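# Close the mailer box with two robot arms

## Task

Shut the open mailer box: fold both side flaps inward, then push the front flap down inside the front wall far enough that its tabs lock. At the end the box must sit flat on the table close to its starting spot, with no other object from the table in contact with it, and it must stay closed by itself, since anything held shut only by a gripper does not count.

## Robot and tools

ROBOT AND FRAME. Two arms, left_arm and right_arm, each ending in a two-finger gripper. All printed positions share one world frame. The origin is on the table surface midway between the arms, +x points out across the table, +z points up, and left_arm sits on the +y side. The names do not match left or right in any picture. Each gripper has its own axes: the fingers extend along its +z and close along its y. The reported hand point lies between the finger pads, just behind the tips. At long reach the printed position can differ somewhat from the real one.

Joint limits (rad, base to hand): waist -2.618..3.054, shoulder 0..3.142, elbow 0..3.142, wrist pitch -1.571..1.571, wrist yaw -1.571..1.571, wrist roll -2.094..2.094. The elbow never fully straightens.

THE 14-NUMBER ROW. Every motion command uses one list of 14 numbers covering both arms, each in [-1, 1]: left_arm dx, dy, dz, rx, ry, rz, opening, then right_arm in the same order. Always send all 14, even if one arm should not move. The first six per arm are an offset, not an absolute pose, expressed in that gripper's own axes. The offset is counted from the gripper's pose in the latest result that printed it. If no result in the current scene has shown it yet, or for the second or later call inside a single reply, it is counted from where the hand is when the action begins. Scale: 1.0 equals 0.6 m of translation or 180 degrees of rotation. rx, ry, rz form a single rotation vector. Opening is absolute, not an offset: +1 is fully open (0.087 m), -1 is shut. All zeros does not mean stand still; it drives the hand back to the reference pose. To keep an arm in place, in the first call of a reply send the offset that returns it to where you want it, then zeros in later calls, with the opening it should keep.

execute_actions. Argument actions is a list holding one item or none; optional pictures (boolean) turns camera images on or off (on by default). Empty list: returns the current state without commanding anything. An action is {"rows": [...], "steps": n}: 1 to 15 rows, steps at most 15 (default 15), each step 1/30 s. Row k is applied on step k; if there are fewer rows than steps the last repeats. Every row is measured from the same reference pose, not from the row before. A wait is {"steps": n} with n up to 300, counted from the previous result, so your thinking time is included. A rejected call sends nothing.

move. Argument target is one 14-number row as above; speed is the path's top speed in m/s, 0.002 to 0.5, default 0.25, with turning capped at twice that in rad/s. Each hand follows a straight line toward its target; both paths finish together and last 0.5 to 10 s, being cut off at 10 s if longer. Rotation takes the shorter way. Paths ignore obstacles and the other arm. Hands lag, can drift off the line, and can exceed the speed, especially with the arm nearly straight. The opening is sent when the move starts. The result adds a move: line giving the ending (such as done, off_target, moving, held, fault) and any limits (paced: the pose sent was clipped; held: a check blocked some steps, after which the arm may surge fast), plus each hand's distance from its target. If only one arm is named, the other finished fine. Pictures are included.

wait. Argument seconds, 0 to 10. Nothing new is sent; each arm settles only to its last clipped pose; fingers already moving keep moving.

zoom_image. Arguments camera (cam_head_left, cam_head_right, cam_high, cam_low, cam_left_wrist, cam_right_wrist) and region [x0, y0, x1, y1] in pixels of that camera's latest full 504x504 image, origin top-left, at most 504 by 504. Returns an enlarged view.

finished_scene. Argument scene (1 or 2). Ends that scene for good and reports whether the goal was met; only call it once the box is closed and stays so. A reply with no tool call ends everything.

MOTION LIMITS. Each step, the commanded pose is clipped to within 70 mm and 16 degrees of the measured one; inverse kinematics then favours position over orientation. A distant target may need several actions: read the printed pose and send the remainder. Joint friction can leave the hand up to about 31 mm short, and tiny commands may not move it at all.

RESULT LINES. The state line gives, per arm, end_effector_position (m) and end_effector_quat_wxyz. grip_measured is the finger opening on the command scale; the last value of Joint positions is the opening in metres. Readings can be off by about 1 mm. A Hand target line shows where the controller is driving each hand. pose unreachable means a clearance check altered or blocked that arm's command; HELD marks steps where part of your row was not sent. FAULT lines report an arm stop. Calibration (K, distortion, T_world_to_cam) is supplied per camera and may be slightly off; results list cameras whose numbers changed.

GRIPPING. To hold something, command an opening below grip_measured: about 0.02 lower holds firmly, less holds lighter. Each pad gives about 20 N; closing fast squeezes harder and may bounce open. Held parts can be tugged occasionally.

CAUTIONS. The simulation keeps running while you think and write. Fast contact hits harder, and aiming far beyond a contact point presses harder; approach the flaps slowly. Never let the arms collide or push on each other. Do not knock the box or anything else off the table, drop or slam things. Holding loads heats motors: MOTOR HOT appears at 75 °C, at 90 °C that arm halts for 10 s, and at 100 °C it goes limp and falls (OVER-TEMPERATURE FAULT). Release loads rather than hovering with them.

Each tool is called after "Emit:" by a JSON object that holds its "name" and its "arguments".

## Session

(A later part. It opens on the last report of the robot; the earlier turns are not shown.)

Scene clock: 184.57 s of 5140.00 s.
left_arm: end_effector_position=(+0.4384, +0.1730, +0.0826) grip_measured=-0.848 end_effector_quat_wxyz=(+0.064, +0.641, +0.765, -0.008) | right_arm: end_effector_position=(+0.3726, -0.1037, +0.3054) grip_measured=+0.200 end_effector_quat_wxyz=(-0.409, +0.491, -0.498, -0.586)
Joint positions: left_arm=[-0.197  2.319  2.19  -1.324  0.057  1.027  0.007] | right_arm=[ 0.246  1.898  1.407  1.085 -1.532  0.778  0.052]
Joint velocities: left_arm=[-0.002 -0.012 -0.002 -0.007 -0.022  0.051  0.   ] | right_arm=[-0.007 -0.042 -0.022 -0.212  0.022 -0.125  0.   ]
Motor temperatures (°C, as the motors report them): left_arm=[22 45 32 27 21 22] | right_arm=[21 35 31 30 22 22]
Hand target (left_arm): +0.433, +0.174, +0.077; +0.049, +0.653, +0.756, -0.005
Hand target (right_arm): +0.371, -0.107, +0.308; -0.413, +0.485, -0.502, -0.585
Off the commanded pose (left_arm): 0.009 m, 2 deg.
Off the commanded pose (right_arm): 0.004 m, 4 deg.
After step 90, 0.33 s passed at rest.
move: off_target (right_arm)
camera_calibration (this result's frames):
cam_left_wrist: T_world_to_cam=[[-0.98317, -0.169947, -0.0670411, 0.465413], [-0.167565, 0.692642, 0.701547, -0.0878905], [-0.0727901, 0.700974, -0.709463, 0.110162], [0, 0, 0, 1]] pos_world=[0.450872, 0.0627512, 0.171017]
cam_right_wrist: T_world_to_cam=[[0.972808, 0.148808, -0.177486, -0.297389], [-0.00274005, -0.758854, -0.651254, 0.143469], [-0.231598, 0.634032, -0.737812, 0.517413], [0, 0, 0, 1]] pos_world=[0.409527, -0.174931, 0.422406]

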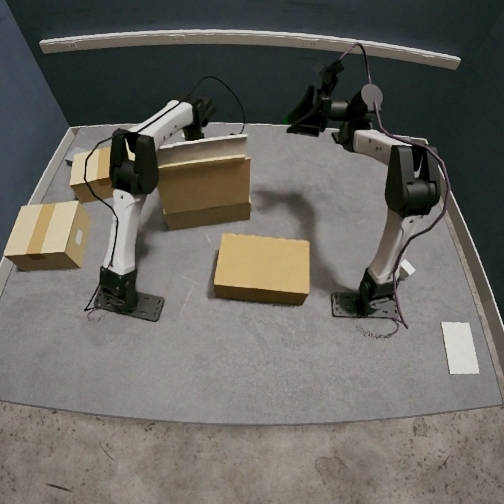

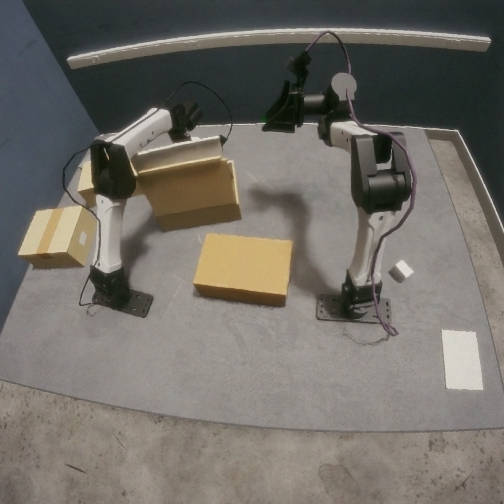

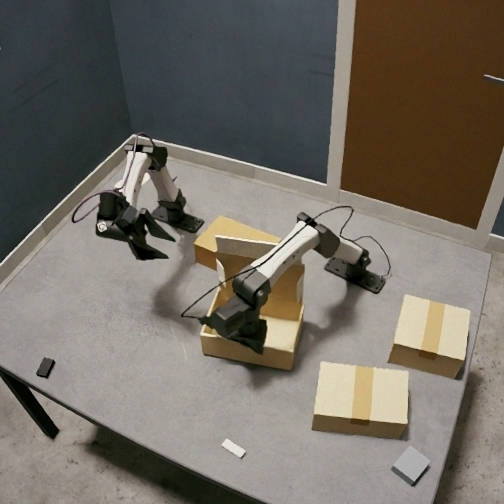

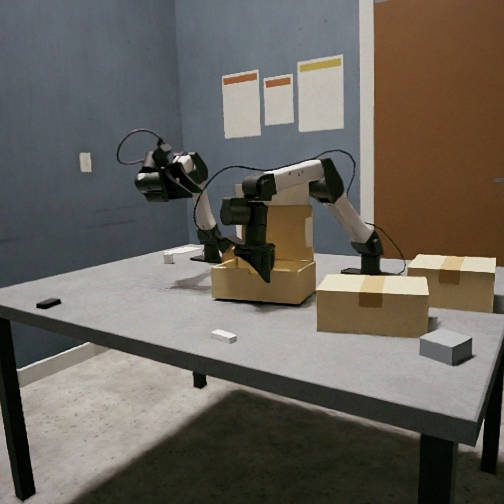

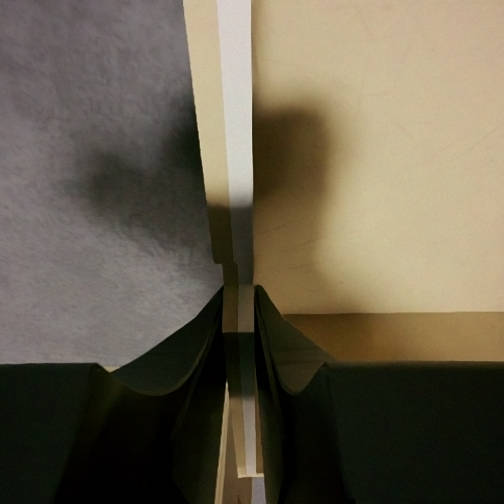

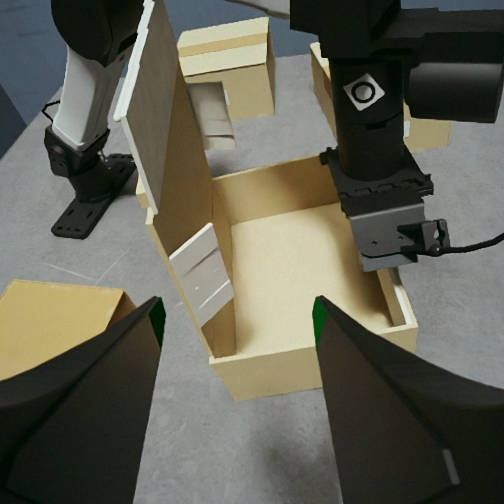

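Emit:
{"name": "move", "arguments": {"target": [0,0,0,0,0,0,-1, 0.02,0.09,0.1,0,0,0,0.4], "speed": 0.08}}

Scene clock: 188.10 s of 5140.00 s.
left_arm: end_effector_position=(+0.4384, +0.1724, +0.0825) grip_measured=-0.848 end_effector_quat_wxyz=(+0.065, +0.641, +0.764, -0.009) | right_arm: end_effector_position=(+0.3123, -0.0553, +0.2936) grip_measured=+0.400 end_effector_quat_wxyz=(+0.400, -0.484, +0.505, +0.592)
Joint positions: left_arm=[-0.197  2.319  2.189 -1.323  0.06   1.028  0.007] | right_arm=[ 0.408  1.674  1.218  0.568 -1.375  0.323  0.061]
Joint velocities: left_arm=[-0.017 -0.002  0.017  0.051  0.037  0.051  0.   ] | right_arm=[-0.002 -0.002  0.012 -0.168  0.007 -0.007 -0.001]
Motor temperatures (°C, as the motors report them): left_arm=[22 46 32 27 21 22] | right_arm=[21 35 31 30 22 22]
Hand target (left_arm): +0.438, +0.173, +0.083; +0.064, +0.641, +0.765, -0.008
Hand target (right_arm): +0.308, -0.054, +0.305; +0.410, -0.490, +0.497, +0.587
Off the commanded pose (left_arm): 0.001 m, 0 deg.
Off the commanded pose (right_arm): 0.012 m, 2 deg.
move: off_target (right_arm)
camera_calibration (this result's frames):
cam_left_wrist: T_world_to_cam=[[-0.983378, -0.169055, -0.0662362, 0.465211], [-0.166586, 0.694956, 0.69949, -0.0880291], [-0.072221, 0.698897, -0.711567, 0.110734], [0, 0, 0, 1]] pos_world=[0.450811, 0.0624307, 0.171184]
cam_right_wrist: T_world_to_cam=[[0.967255, 0.149063, -0.205419, -0.23811], [-0.0200153, -0.762039, -0.647222, 0.176347], [-0.253015, 0.630141, -0.734102, 0.46944], [0, 0, 0, 1]] pos_world=[0.352618, -0.125936, 0.40984]

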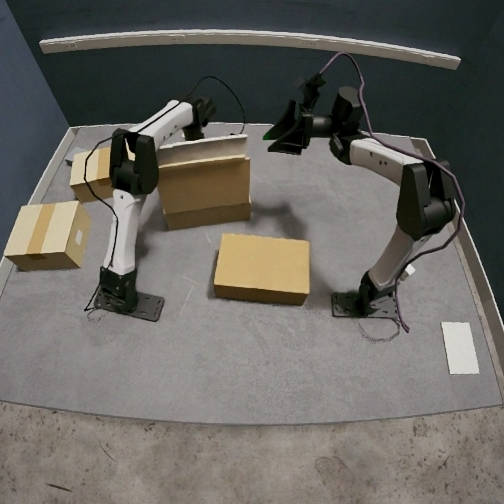

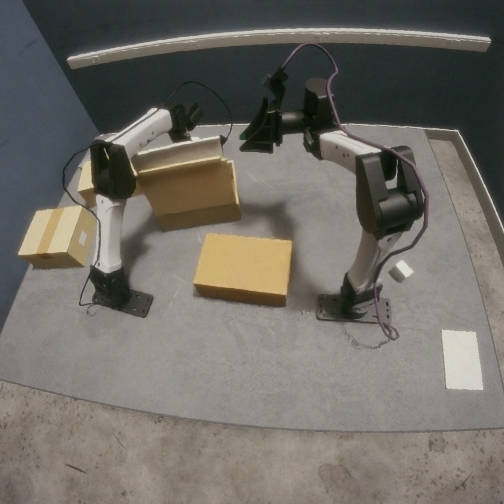

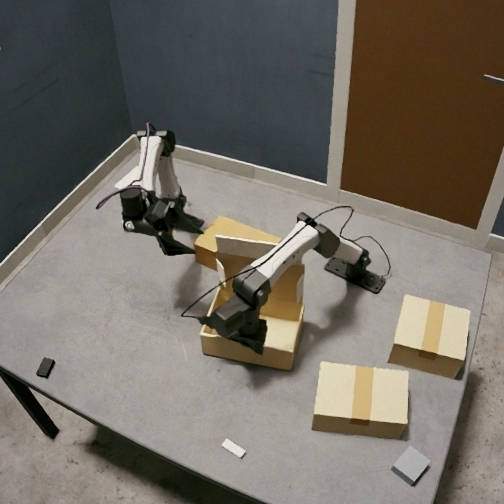

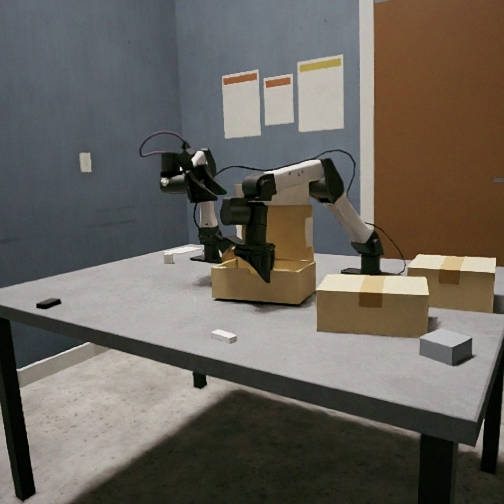

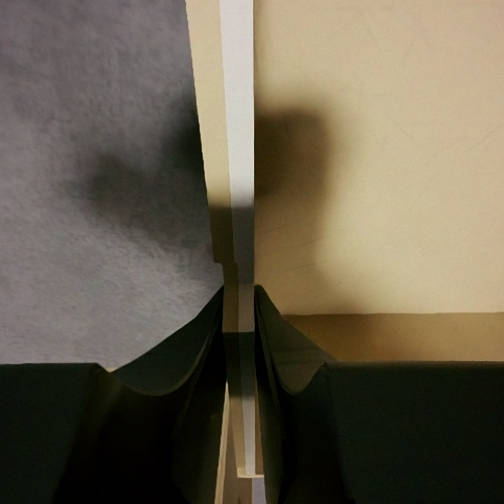

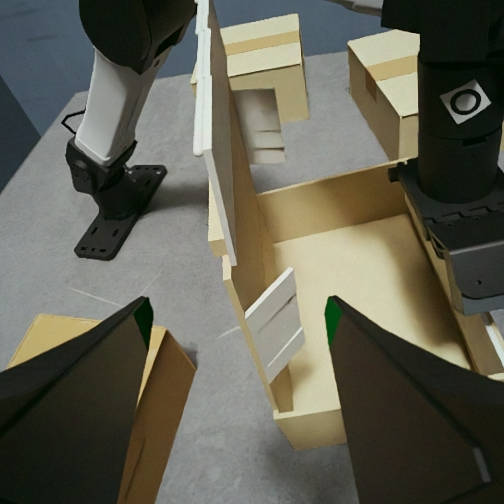

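Emit:
{"name": "move", "arguments": {"target": [0,0,0,0,0,0,-1, -0.02,0.02,0.15,0,0,-0.065,0.4], "speed": 0.08}}

Emit:
{"name": "move", "arguments": {"target": [0,0,0,0,0,0,-1, 0,0,0,0,0,0,-1]}}

Scene clock: 192.60 s of 5140.00 s.
left_arm: end_effector_position=(+0.4384, +0.1724, +0.0825) grip_measured=-0.848 end_effector_quat_wxyz=(+0.065, +0.641, +0.764, -0.009) | right_arm: end_effector_position=(+0.2861, +0.0270, +0.3078) grip_measured=+0.400 end_effector_quat_wxyz=(-0.456, +0.532, -0.455, -0.550)
Joint positions: left_arm=[-0.197  2.319  2.189 -1.323  0.06   1.028  0.007] | right_arm=[ 0.645  1.688  1.313  0.426 -1.141  0.062  0.061]
Joint velocities: left_arm=[-0.002  0.002  0.007  0.022 -0.007 -0.007  0.   ] | right_arm=[ 0.002 -0.027 -0.007 -0.095 -0.037 -0.022 -0.001]
Motor temperatures (°C, as the motors report them): left_arm=[22 47 32 27 21 22] | right_arm=[21 35 32 30 22 22]
Hand target (left_arm): +0.438, +0.172, +0.082; +0.065, +0.641, +0.764, -0.009
Hand target (right_arm): +0.289, +0.031, +0.310; -0.459, +0.533, -0.453, -0.548
Off the commanded pose (left_arm): 0.000 m, 0 deg.
Off the commanded pose (right_arm): 0.005 m, 0 deg.
move: done
camera_calibration (this result's frames):
cam_left_wrist: T_world_to_cam=[[-0.983395, -0.169034, -0.0660434, 0.465165], [-0.16646, 0.695211, 0.699266, -0.0880627], [-0.0722859, 0.698649, -0.711804, 0.110861], [0, 0, 0, 1]] pos_world=[0.450795, 0.062398, 0.171212]
cam_right_wrist: T_world_to_cam=[[0.988579, 0.150371, -0.00998321, -0.288386], [0.105933, -0.740496, -0.663659, 0.216257], [-0.107187, 0.655022, -0.747969, 0.383268], [0, 0, 0, 1]] pos_world=[0.303265, -0.047547, 0.427314]

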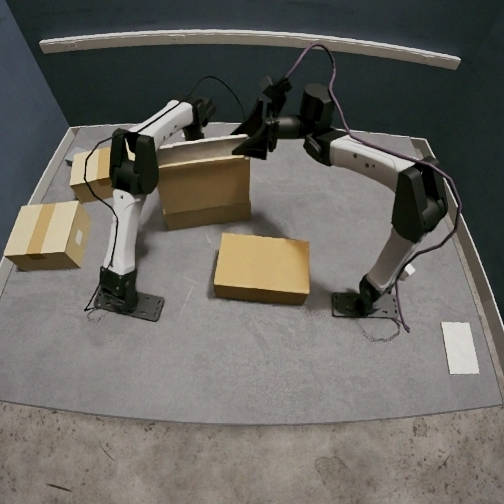

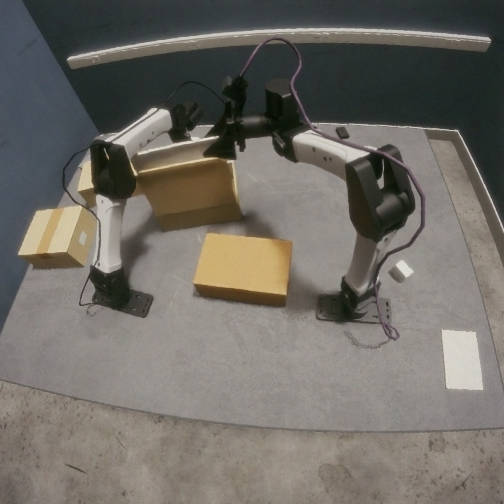

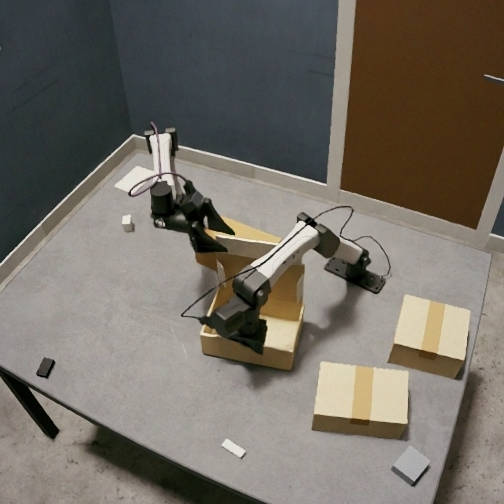

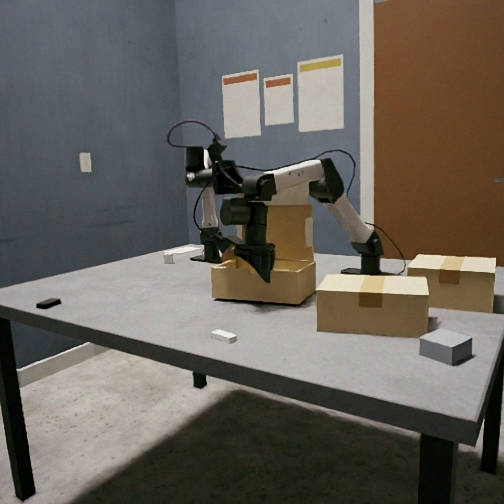

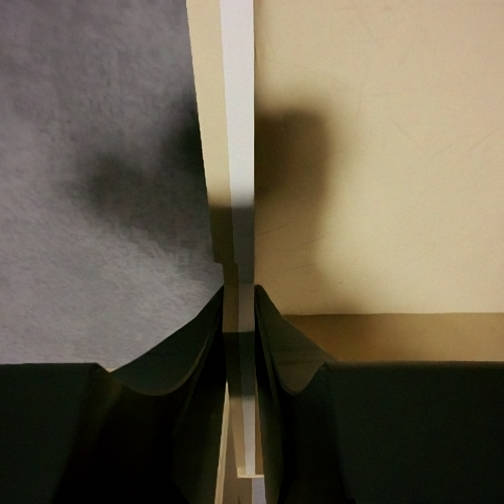

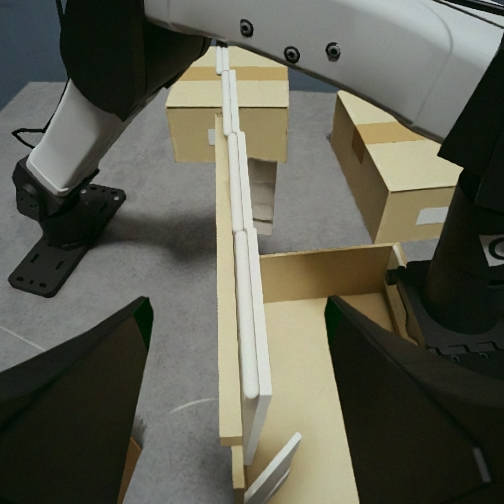

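Scene clock: 193.10 s of 5140.00 s.
left_arm: end_effector_position=(+0.4381, +0.1717, +0.0824) grip_measured=-0.848 end_effector_quat_wxyz=(+0.066, +0.641, +0.764, -0.011) | right_arm: end_effector_position=(+0.2864, +0.0271, +0.3079) grip_measured=-0.876 end_effector_quat_wxyz=(-0.457, +0.531, -0.455, -0.550)
Joint positions: left_arm=[-0.197  2.319  2.189 -1.323  0.065  1.028  0.007] | right_arm=[ 0.645  1.688  1.313  0.426 -1.14   0.061  0.005]
Joint velocities: left_arm=[-0.007 -0.002  0.007  0.007 -0.11  -0.007 -0.001] | right_arm=[-0.002  0.007  0.002 -0.081 -0.066  0.037 -0.   ]
Motor temperatures (°C, as the motors report them): left_arm=[22 47 32 27 21 22] | right_arm=[21 35 32 30 22 22]
Hand target (left_arm): +0.438, +0.172, +0.082; +0.065, +0.641, +0.764, -0.009
Hand target (right_arm): +0.286, +0.027, +0.308; -0.456, +0.532, -0.455, -0.550
Off the commanded pose (left_arm): 0.001 m, 0 deg.
Off the commanded pose (right_arm): 0.000 m, 0 deg.
move: done
camera_calibration (this result's frames):
cam_left_wrist: T_world_to_cam=[[-0.983513, -0.169178, -0.0638798, 0.464672], [-0.165317, 0.69797, 0.696784, -0.088317], [-0.0732943, 0.695857, -0.714431, 0.112396], [0, 0, 0, 1]] pos_world=[0.450649, 0.0620433, 0.17152]
cam_right_wrist: T_world_to_cam=[[0.988816, 0.14885, -0.00925468, -0.288936], [0.105262, -0.74053, -0.663728, 0.216488], [-0.105649, 0.655331, -0.747917, 0.382808], [0, 0, 0, 1]] pos_world=[0.30336, -0.0475421, 0.427324]

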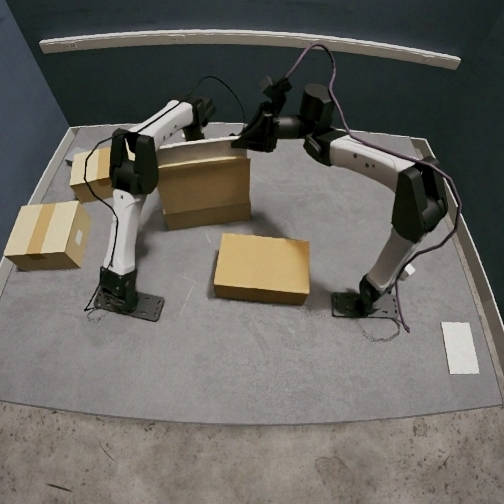

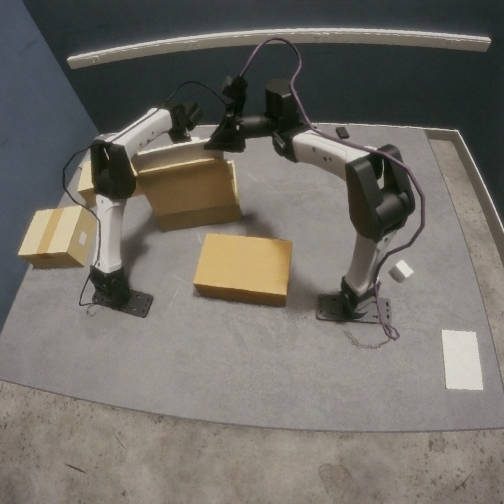

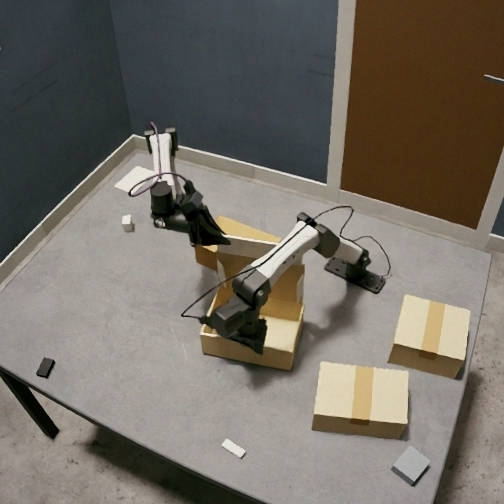

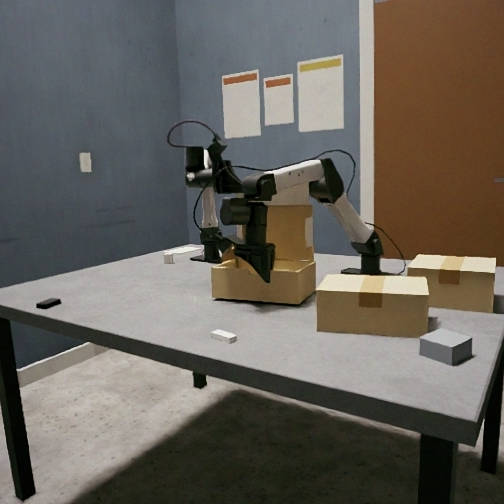

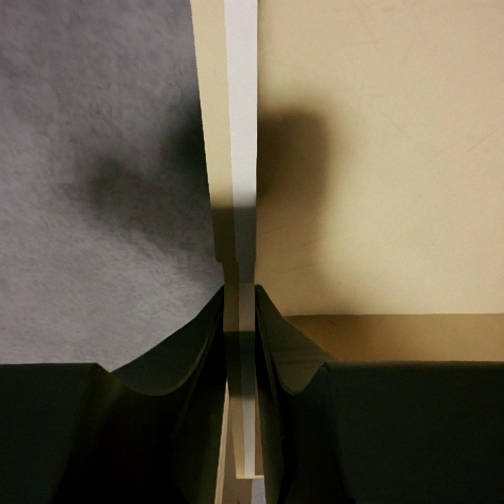

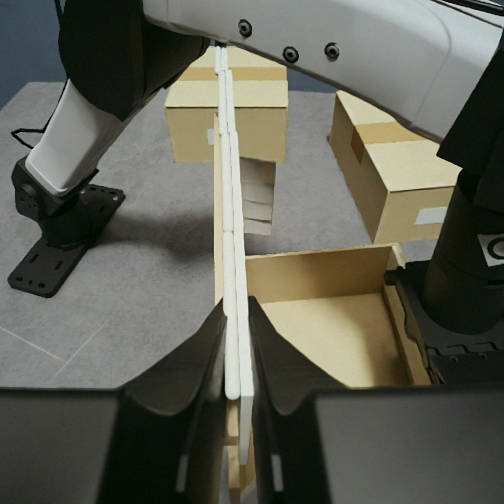

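Emit:
{"name": "move", "arguments": {"target": [0,0,0,0,0,0,-0.3, 0,0,0,0,0,0,-1]}}

Emit:
{"name": "move", "arguments": {"target": [0,0.03,-0.1,0,0,0,-0.3, 0,0,0,0,0,0,-1], "speed": 0.1}}

Emit:
{"name": "move", "arguments": {"target": [0.25,0,-0.02,0,0,-0.5,-1, 0,0,0,0,0,0,-1], "speed": 0.15}}

Scene clock: 197.43 s of 5140.00 s.
left_arm: end_effector_position=(+0.4381, +0.1716, +0.0824) grip_measured=-0.300 end_effector_quat_wxyz=(+0.066, +0.641, +0.764, -0.012) | right_arm: end_effector_position=(+0.2864, +0.0271, +0.3079) grip_measured=-0.876 end_effector_quat_wxyz=(-0.457, +0.531, -0.455, -0.550)
Joint positions: left_arm=[-0.197  2.319  2.189 -1.323  0.065  1.028  0.031] | right_arm=[ 0.645  1.688  1.313  0.426 -1.14   0.061  0.005]
Joint velocities: left_arm=[ 0.012  0.012 -0.007 -0.007 -0.007  0.007 -0.001] | right_arm=[-0.002  0.002 -0.007 -0.022  0.037 -0.051 -0.   ]
Motor temperatures (°C, as the motors report them): left_arm=[22 47 32 27 21 22] | right_arm=[21 35 32 30 22 22]
Hand target (left_arm): +0.438, +0.172, +0.082; +0.066, +0.641, +0.764, -0.012
Hand target (right_arm): +0.286, +0.027, +0.308; -0.457, +0.531, -0.455, -0.550
Off the commanded pose (left_arm): 0.000 m, 0 deg.
Off the commanded pose (right_arm): 0.000 m, 0 deg.
After step 90, 0.63 s passed at rest.
move: done
camera_calibration (this result's frames):
cam_left_wrist: T_world_to_cam=[[-0.983529, -0.169156, -0.063687, 0.464625], [-0.165192, 0.698224, 0.696559, -0.08835], [-0.0733597, 0.695607, -0.714667, 0.112523], [0, 0, 0, 1]] pos_world=[0.450633, 0.0620106, 0.171548]
cam_right_wrist: T_world_to_cam=[[0.988816, 0.14885, -0.00925468, -0.288936], [0.105262, -0.74053, -0.663728, 0.216488], [-0.105649, 0.655331, -0.747917, 0.382808], [0, 0, 0, 1]] pos_world=[0.30336, -0.0475421, 0.427324]

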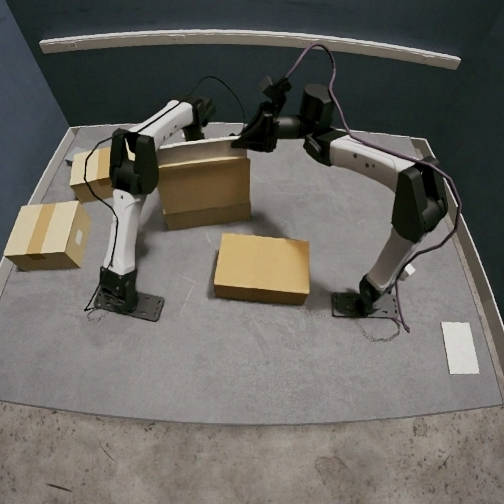

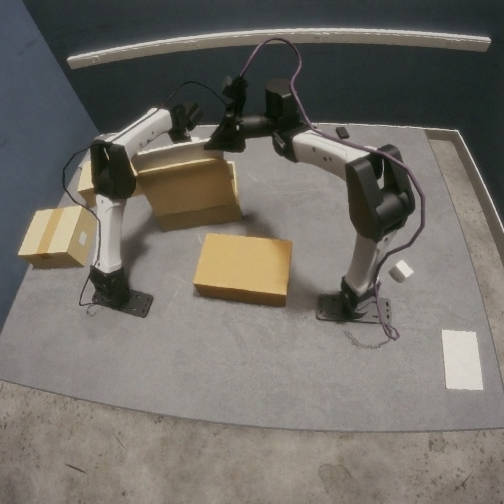

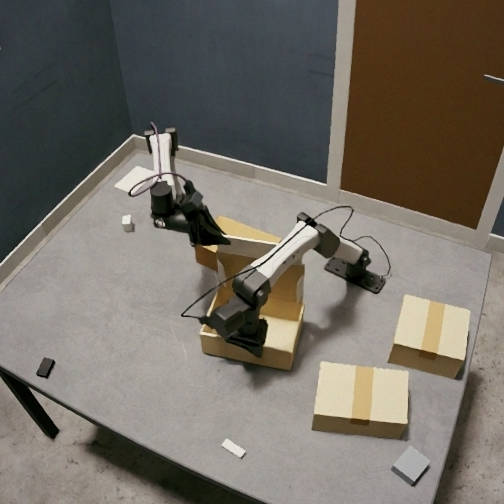

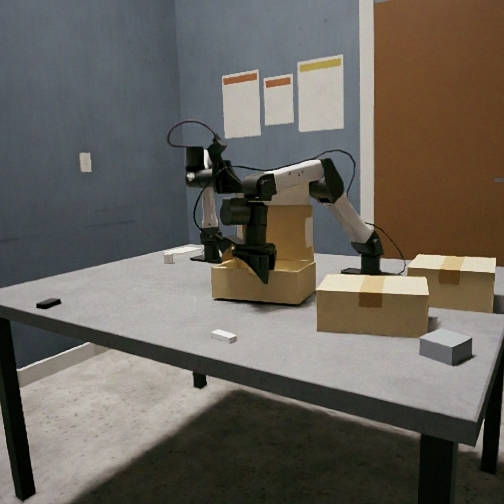

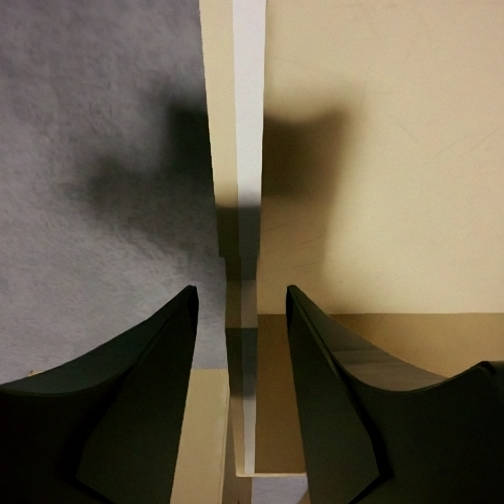

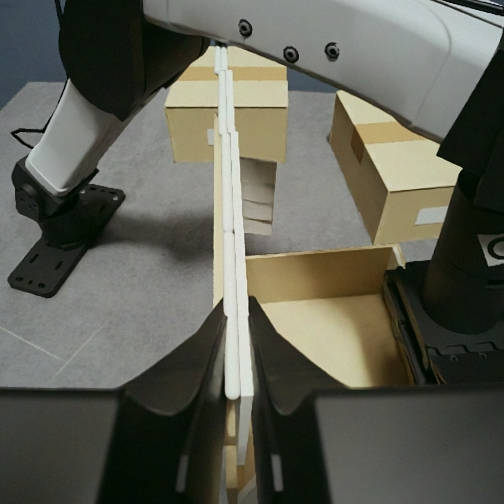

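Scene clock: 198.50 s of 5140.00 s.
left_arm: end_effector_position=(+0.4517, +0.1759, +0.1445) grip_measured=-0.300 end_effector_quat_wxyz=(+0.100, +0.642, +0.760, +0.002) | right_arm: end_effector_position=(+0.2866, +0.0271, +0.3078) grip_measured=-0.876 end_effector_quat_wxyz=(-0.457, +0.531, -0.455, -0.549)
Joint positions: left_arm=[-0.179  2.383  2.552 -1.55   0.066  1.05   0.031] | right_arm=[ 0.645  1.688  1.313  0.425 -1.139  0.061  0.005]
Joint velocities: left_arm=[-0.017  0.007 -0.012 -0.022 -0.007 -0.066  0.001] | right_arm=[ 0.002 -0.007 -0.002  0.081  0.022 -0.095 -0.   ]
Motor temperatures (°C, as the motors report them): left_arm=[22 47 32 26 21 22] | right_arm=[21 35 32 30 22 22]
Hand target (left_arm): +0.450, +0.181, +0.143; +0.090, +0.642, +0.762, -0.000
Hand target (right_arm): +0.286, +0.027, +0.308; -0.457, +0.531, -0.455, -0.550
Off the commanded pose (left_arm): 0.005 m, 4 deg.
Off the commanded pose (right_arm): 0.000 m, 0 deg.
joint sent to its limit (left arm) — the command would take joint 4 (wrist pitch) past its lower limit, so that joint was sent only as far as its limit.
move: off_target (left_arm)
camera_calibration (this result's frames):
cam_left_wrist: T_world_to_cam=[[-0.977473, -0.16743, -0.128507, 0.489029], [-0.210136, 0.715073, 0.666718, -0.110747], [-0.0197367, 0.678703, -0.734148, 0.136513], [0, 0, 0, 1]] pos_world=[0.457435, 0.0684185, 0.236901]
cam_right_wrist: T_world_to_cam=[[0.988983, 0.147718, -0.00962352, -0.289028], [0.104185, -0.740761, -0.66364, 0.216747], [-0.10516, 0.655326, -0.74799, 0.382656], [0, 0, 0, 1]] pos_world=[0.303503, -0.0475124, 0.427284]

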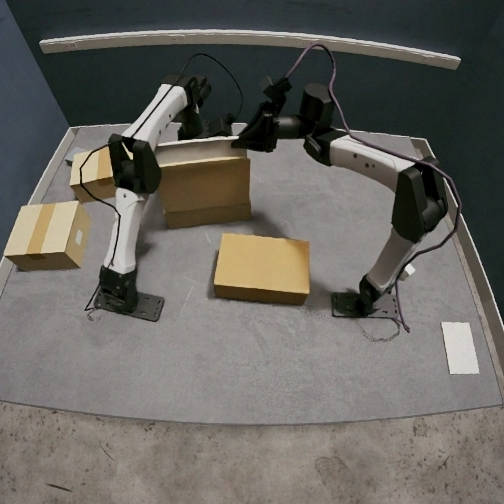

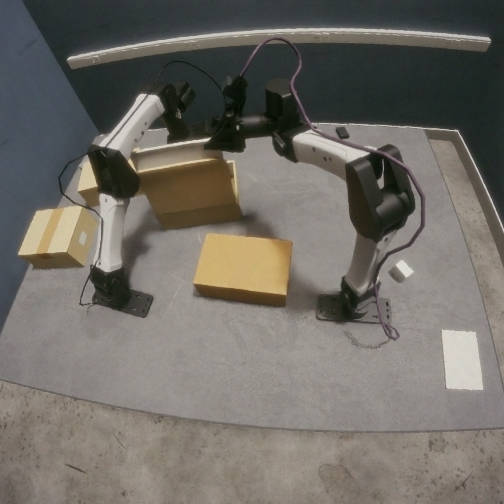

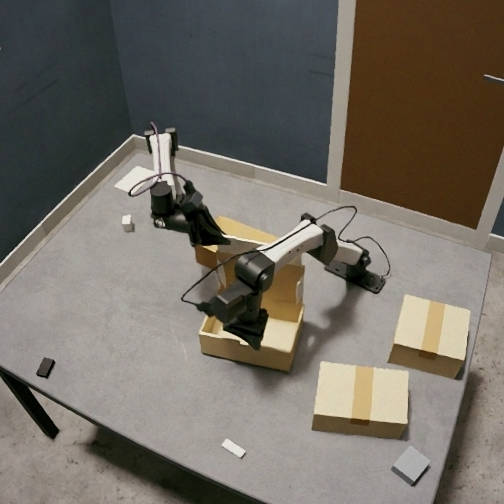

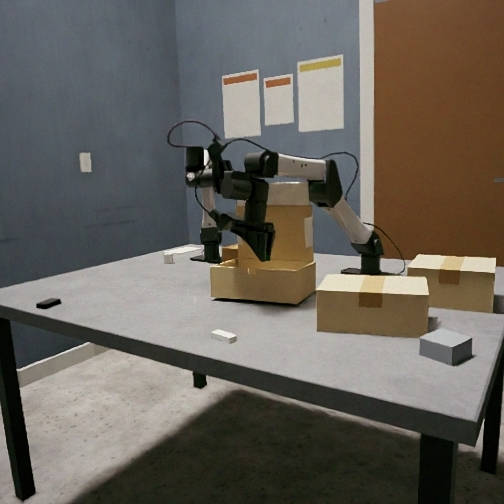

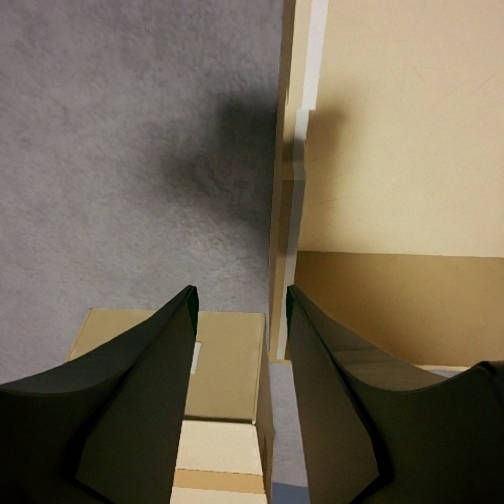

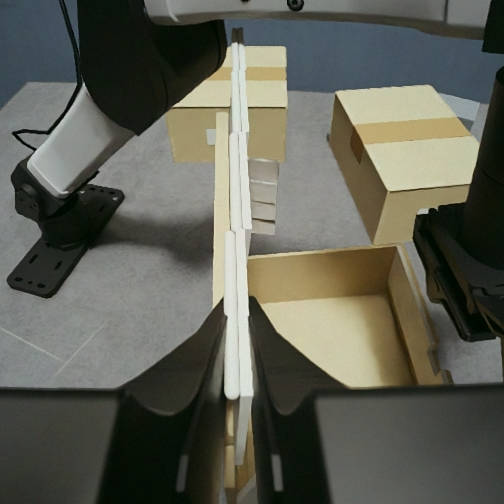

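Scene clock: 204.13 s of 5140.00 s.
left_arm: end_effector_position=(+0.4257, +0.3236, +0.1402) grip_measured=-1.000 end_effector_quat_wxyz=(+0.079, -0.076, +0.992, -0.061) | right_arm: end_effector_position=(+0.2866, +0.0271, +0.3078) grip_measured=-0.876 end_effector_quat_wxyz=(-0.457, +0.531, -0.455, -0.549)
Joint positions: left_arm=[ 0.253  2.242  2.288 -1.46   0.124 -0.078  0.   ] | right_arm=[ 0.645  1.688  1.313  0.425 -1.139  0.061  0.005]
Joint velocities: left_arm=[-0.012 -0.007 -0.012  0.066 -0.007 -0.066  0.   ] | right_arm=[-0.007 -0.017 -0.012 -0.007 -0.037 -0.037  0.   ]
Motor temperatures (°C, as the motors report them): left_arm=[22 48 32 27 21 22] | right_arm=[21 35 32 30 22 22]
Hand target (left_arm): +0.424, +0.325, +0.136; +0.075, -0.083, +0.992, -0.064
Hand target (right_arm): +0.287, +0.027, +0.308; -0.457, +0.531, -0.455, -0.549
Off the commanded pose (left_arm): 0.007 m, 1 deg.
Off the commanded pose (right_arm): 0.000 m, 0 deg.
move: done
camera_calibration (this result's frames):
cam_left_wrist: T_world_to_cam=[[0.132781, -0.981673, 0.1367, 0.241472], [-0.744889, -0.00785213, 0.667142, 0.24252], [-0.653842, -0.19041, -0.732281, 0.583533], [0, 0, 0, 1]] pos_world=[0.530126, 0.350062, 0.232505]
cam_right_wrist: T_world_to_cam=[[0.988983, 0.147718, -0.00962352, -0.289028], [0.104185, -0.740761, -0.66364, 0.216747], [-0.10516, 0.655326, -0.74799, 0.382656], [0, 0, 0, 1]] pos_world=[0.303503, -0.0475124, 0.427284]

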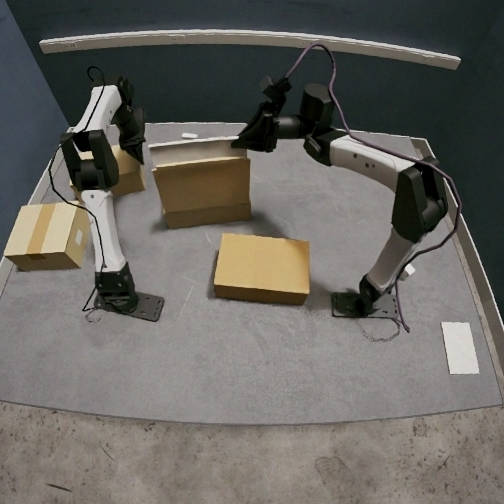

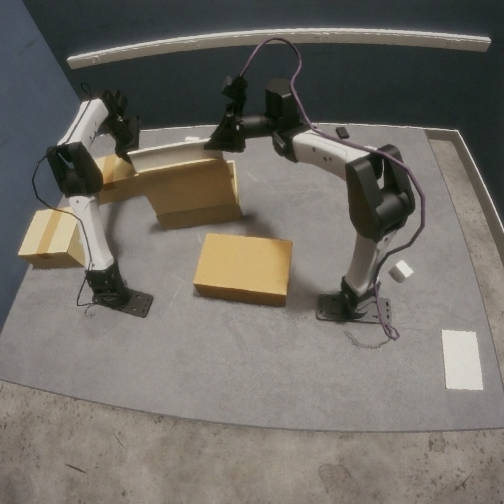

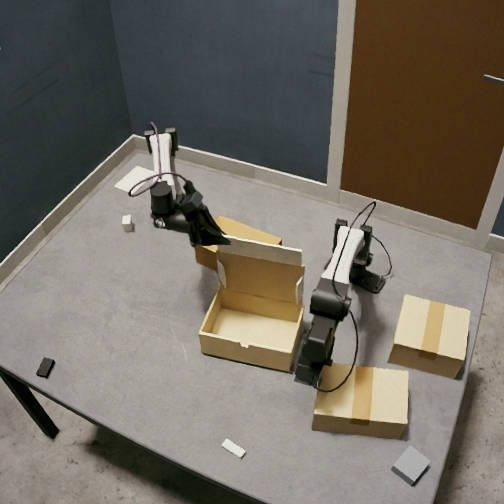

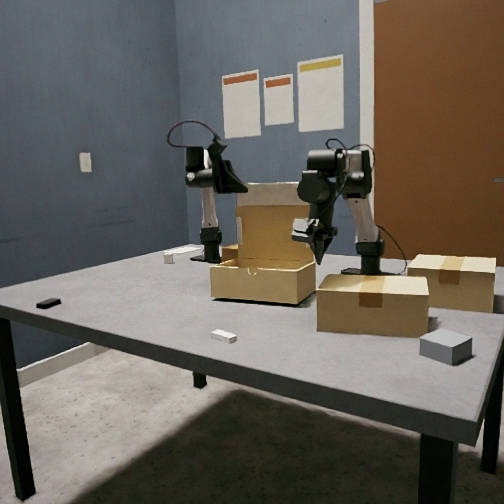

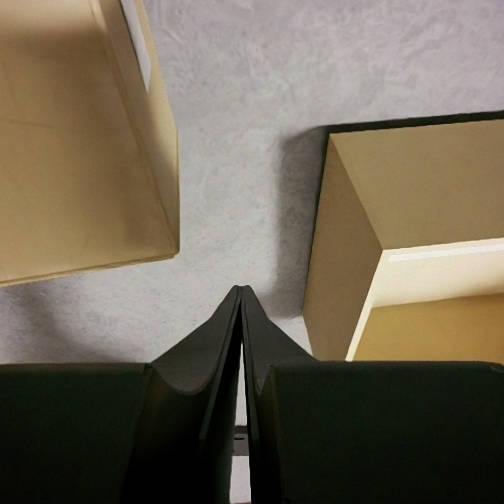

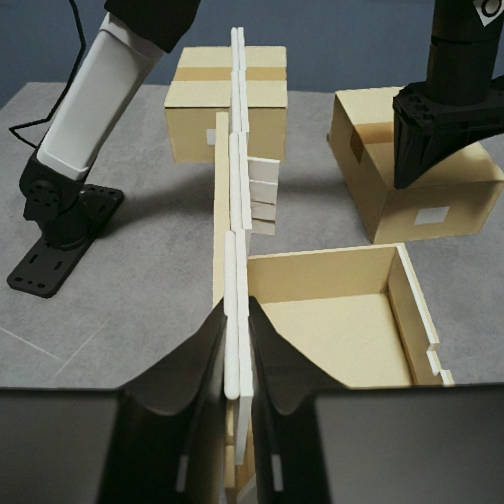

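Emit:
{"name": "move", "arguments": {"target": [0.224,-0.015,-0.1,0.22,0,0,-1, 0,0,0,0,0,0,-1], "speed": 0.12}}

Scene clock: 210.87 s of 5140.00 s.
left_arm: end_effector_position=(+0.2960, +0.2995, +0.1843) grip_measured=-1.000 end_effector_quat_wxyz=(+0.119, -0.038, +0.915, -0.383) | right_arm: end_effector_position=(+0.2866, +0.0271, +0.3078) grip_measured=-0.876 end_effector_quat_wxyz=(-0.457, +0.531, -0.455, -0.549)
Joint positions: left_arm=[ 0.543  1.74   1.546 -1.412  0.824  0.309  0.   ] | right_arm=[ 0.645  1.688  1.313  0.425 -1.139  0.061  0.005]
Joint velocities: left_arm=[0.002 0.012 0.007 0.037 0.007 0.051 0.   ] | right_arm=[-0.046 -0.002 -0.002  0.007 -0.037  0.037 -0.001]
Motor temperatures (°C, as the motors report them): left_arm=[22 48 32 26 21 22] | right_arm=[21 34 32 30 22 22]
Hand target (left_arm): +0.288, +0.298, +0.182; +0.106, -0.046, +0.914, -0.389
Hand target (right_arm): +0.287, +0.027, +0.308; -0.457, +0.531, -0.455, -0.549
Off the commanded pose (left_arm): 0.011 m, 3 deg.
Off the commanded pose (right_arm): 0.000 m, 0 deg.
After step 90, 0.40 s passed at rest.
move: off_target (left_arm)
camera_calibration (this result's frames):
cam_left_wrist: T_world_to_cam=[[-0.0303906, -0.702363, 0.711169, 0.0877988], [-0.80189, 0.441879, 0.40214, 0.0473582], [-0.596699, -0.558058, -0.576647, 0.590941], [0, 0, 0, 1]] pos_world=[0.393258, 0.37052, 0.25928]
cam_right_wrist: T_world_to_cam=[[0.988983, 0.147718, -0.00962352, -0.289028], [0.104185, -0.740761, -0.66364, 0.216747], [-0.10516, 0.655326, -0.74799, 0.382656], [0, 0, 0, 1]] pos_world=[0.303503, -0.0475124, 0.427284]

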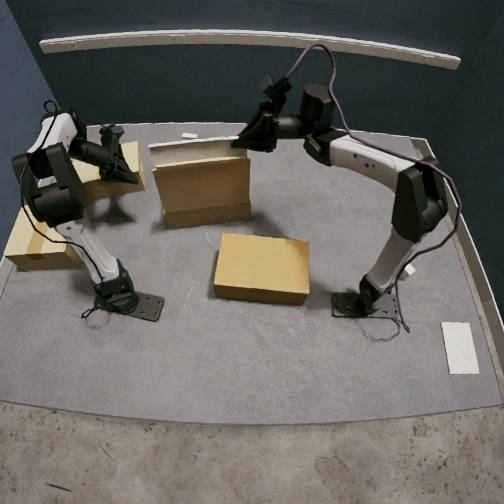

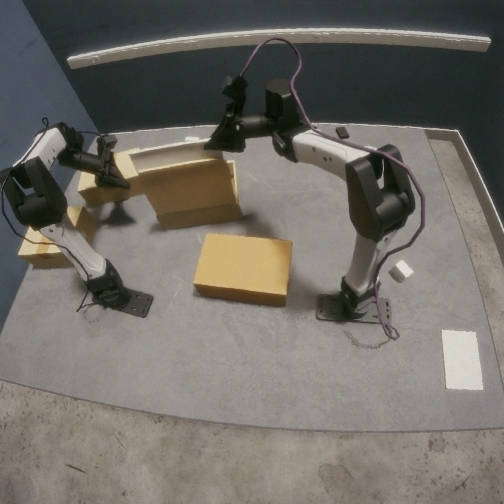

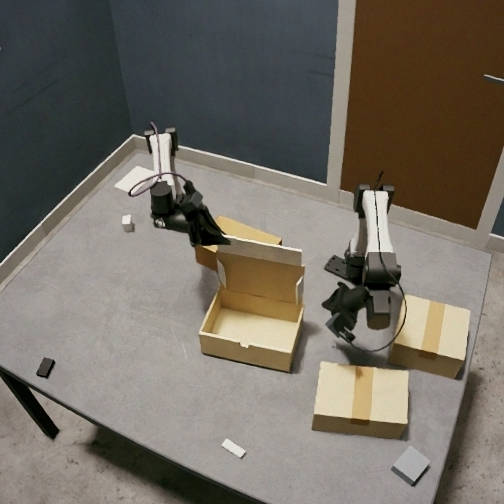

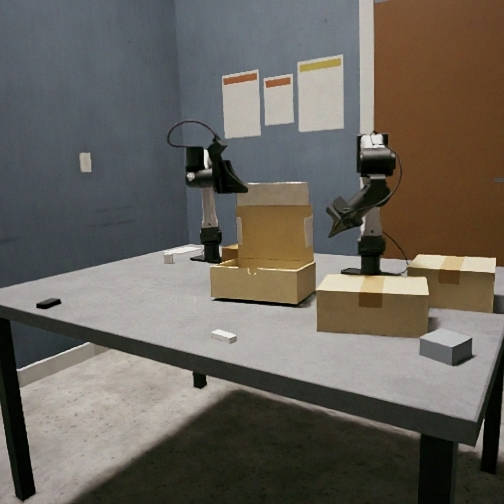

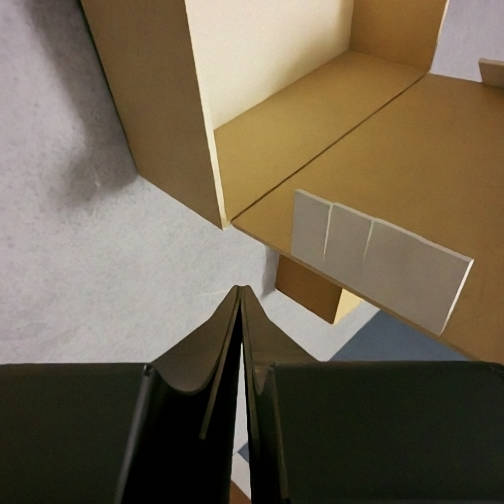

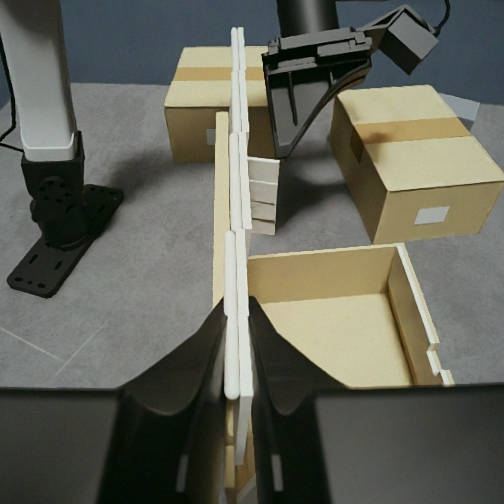

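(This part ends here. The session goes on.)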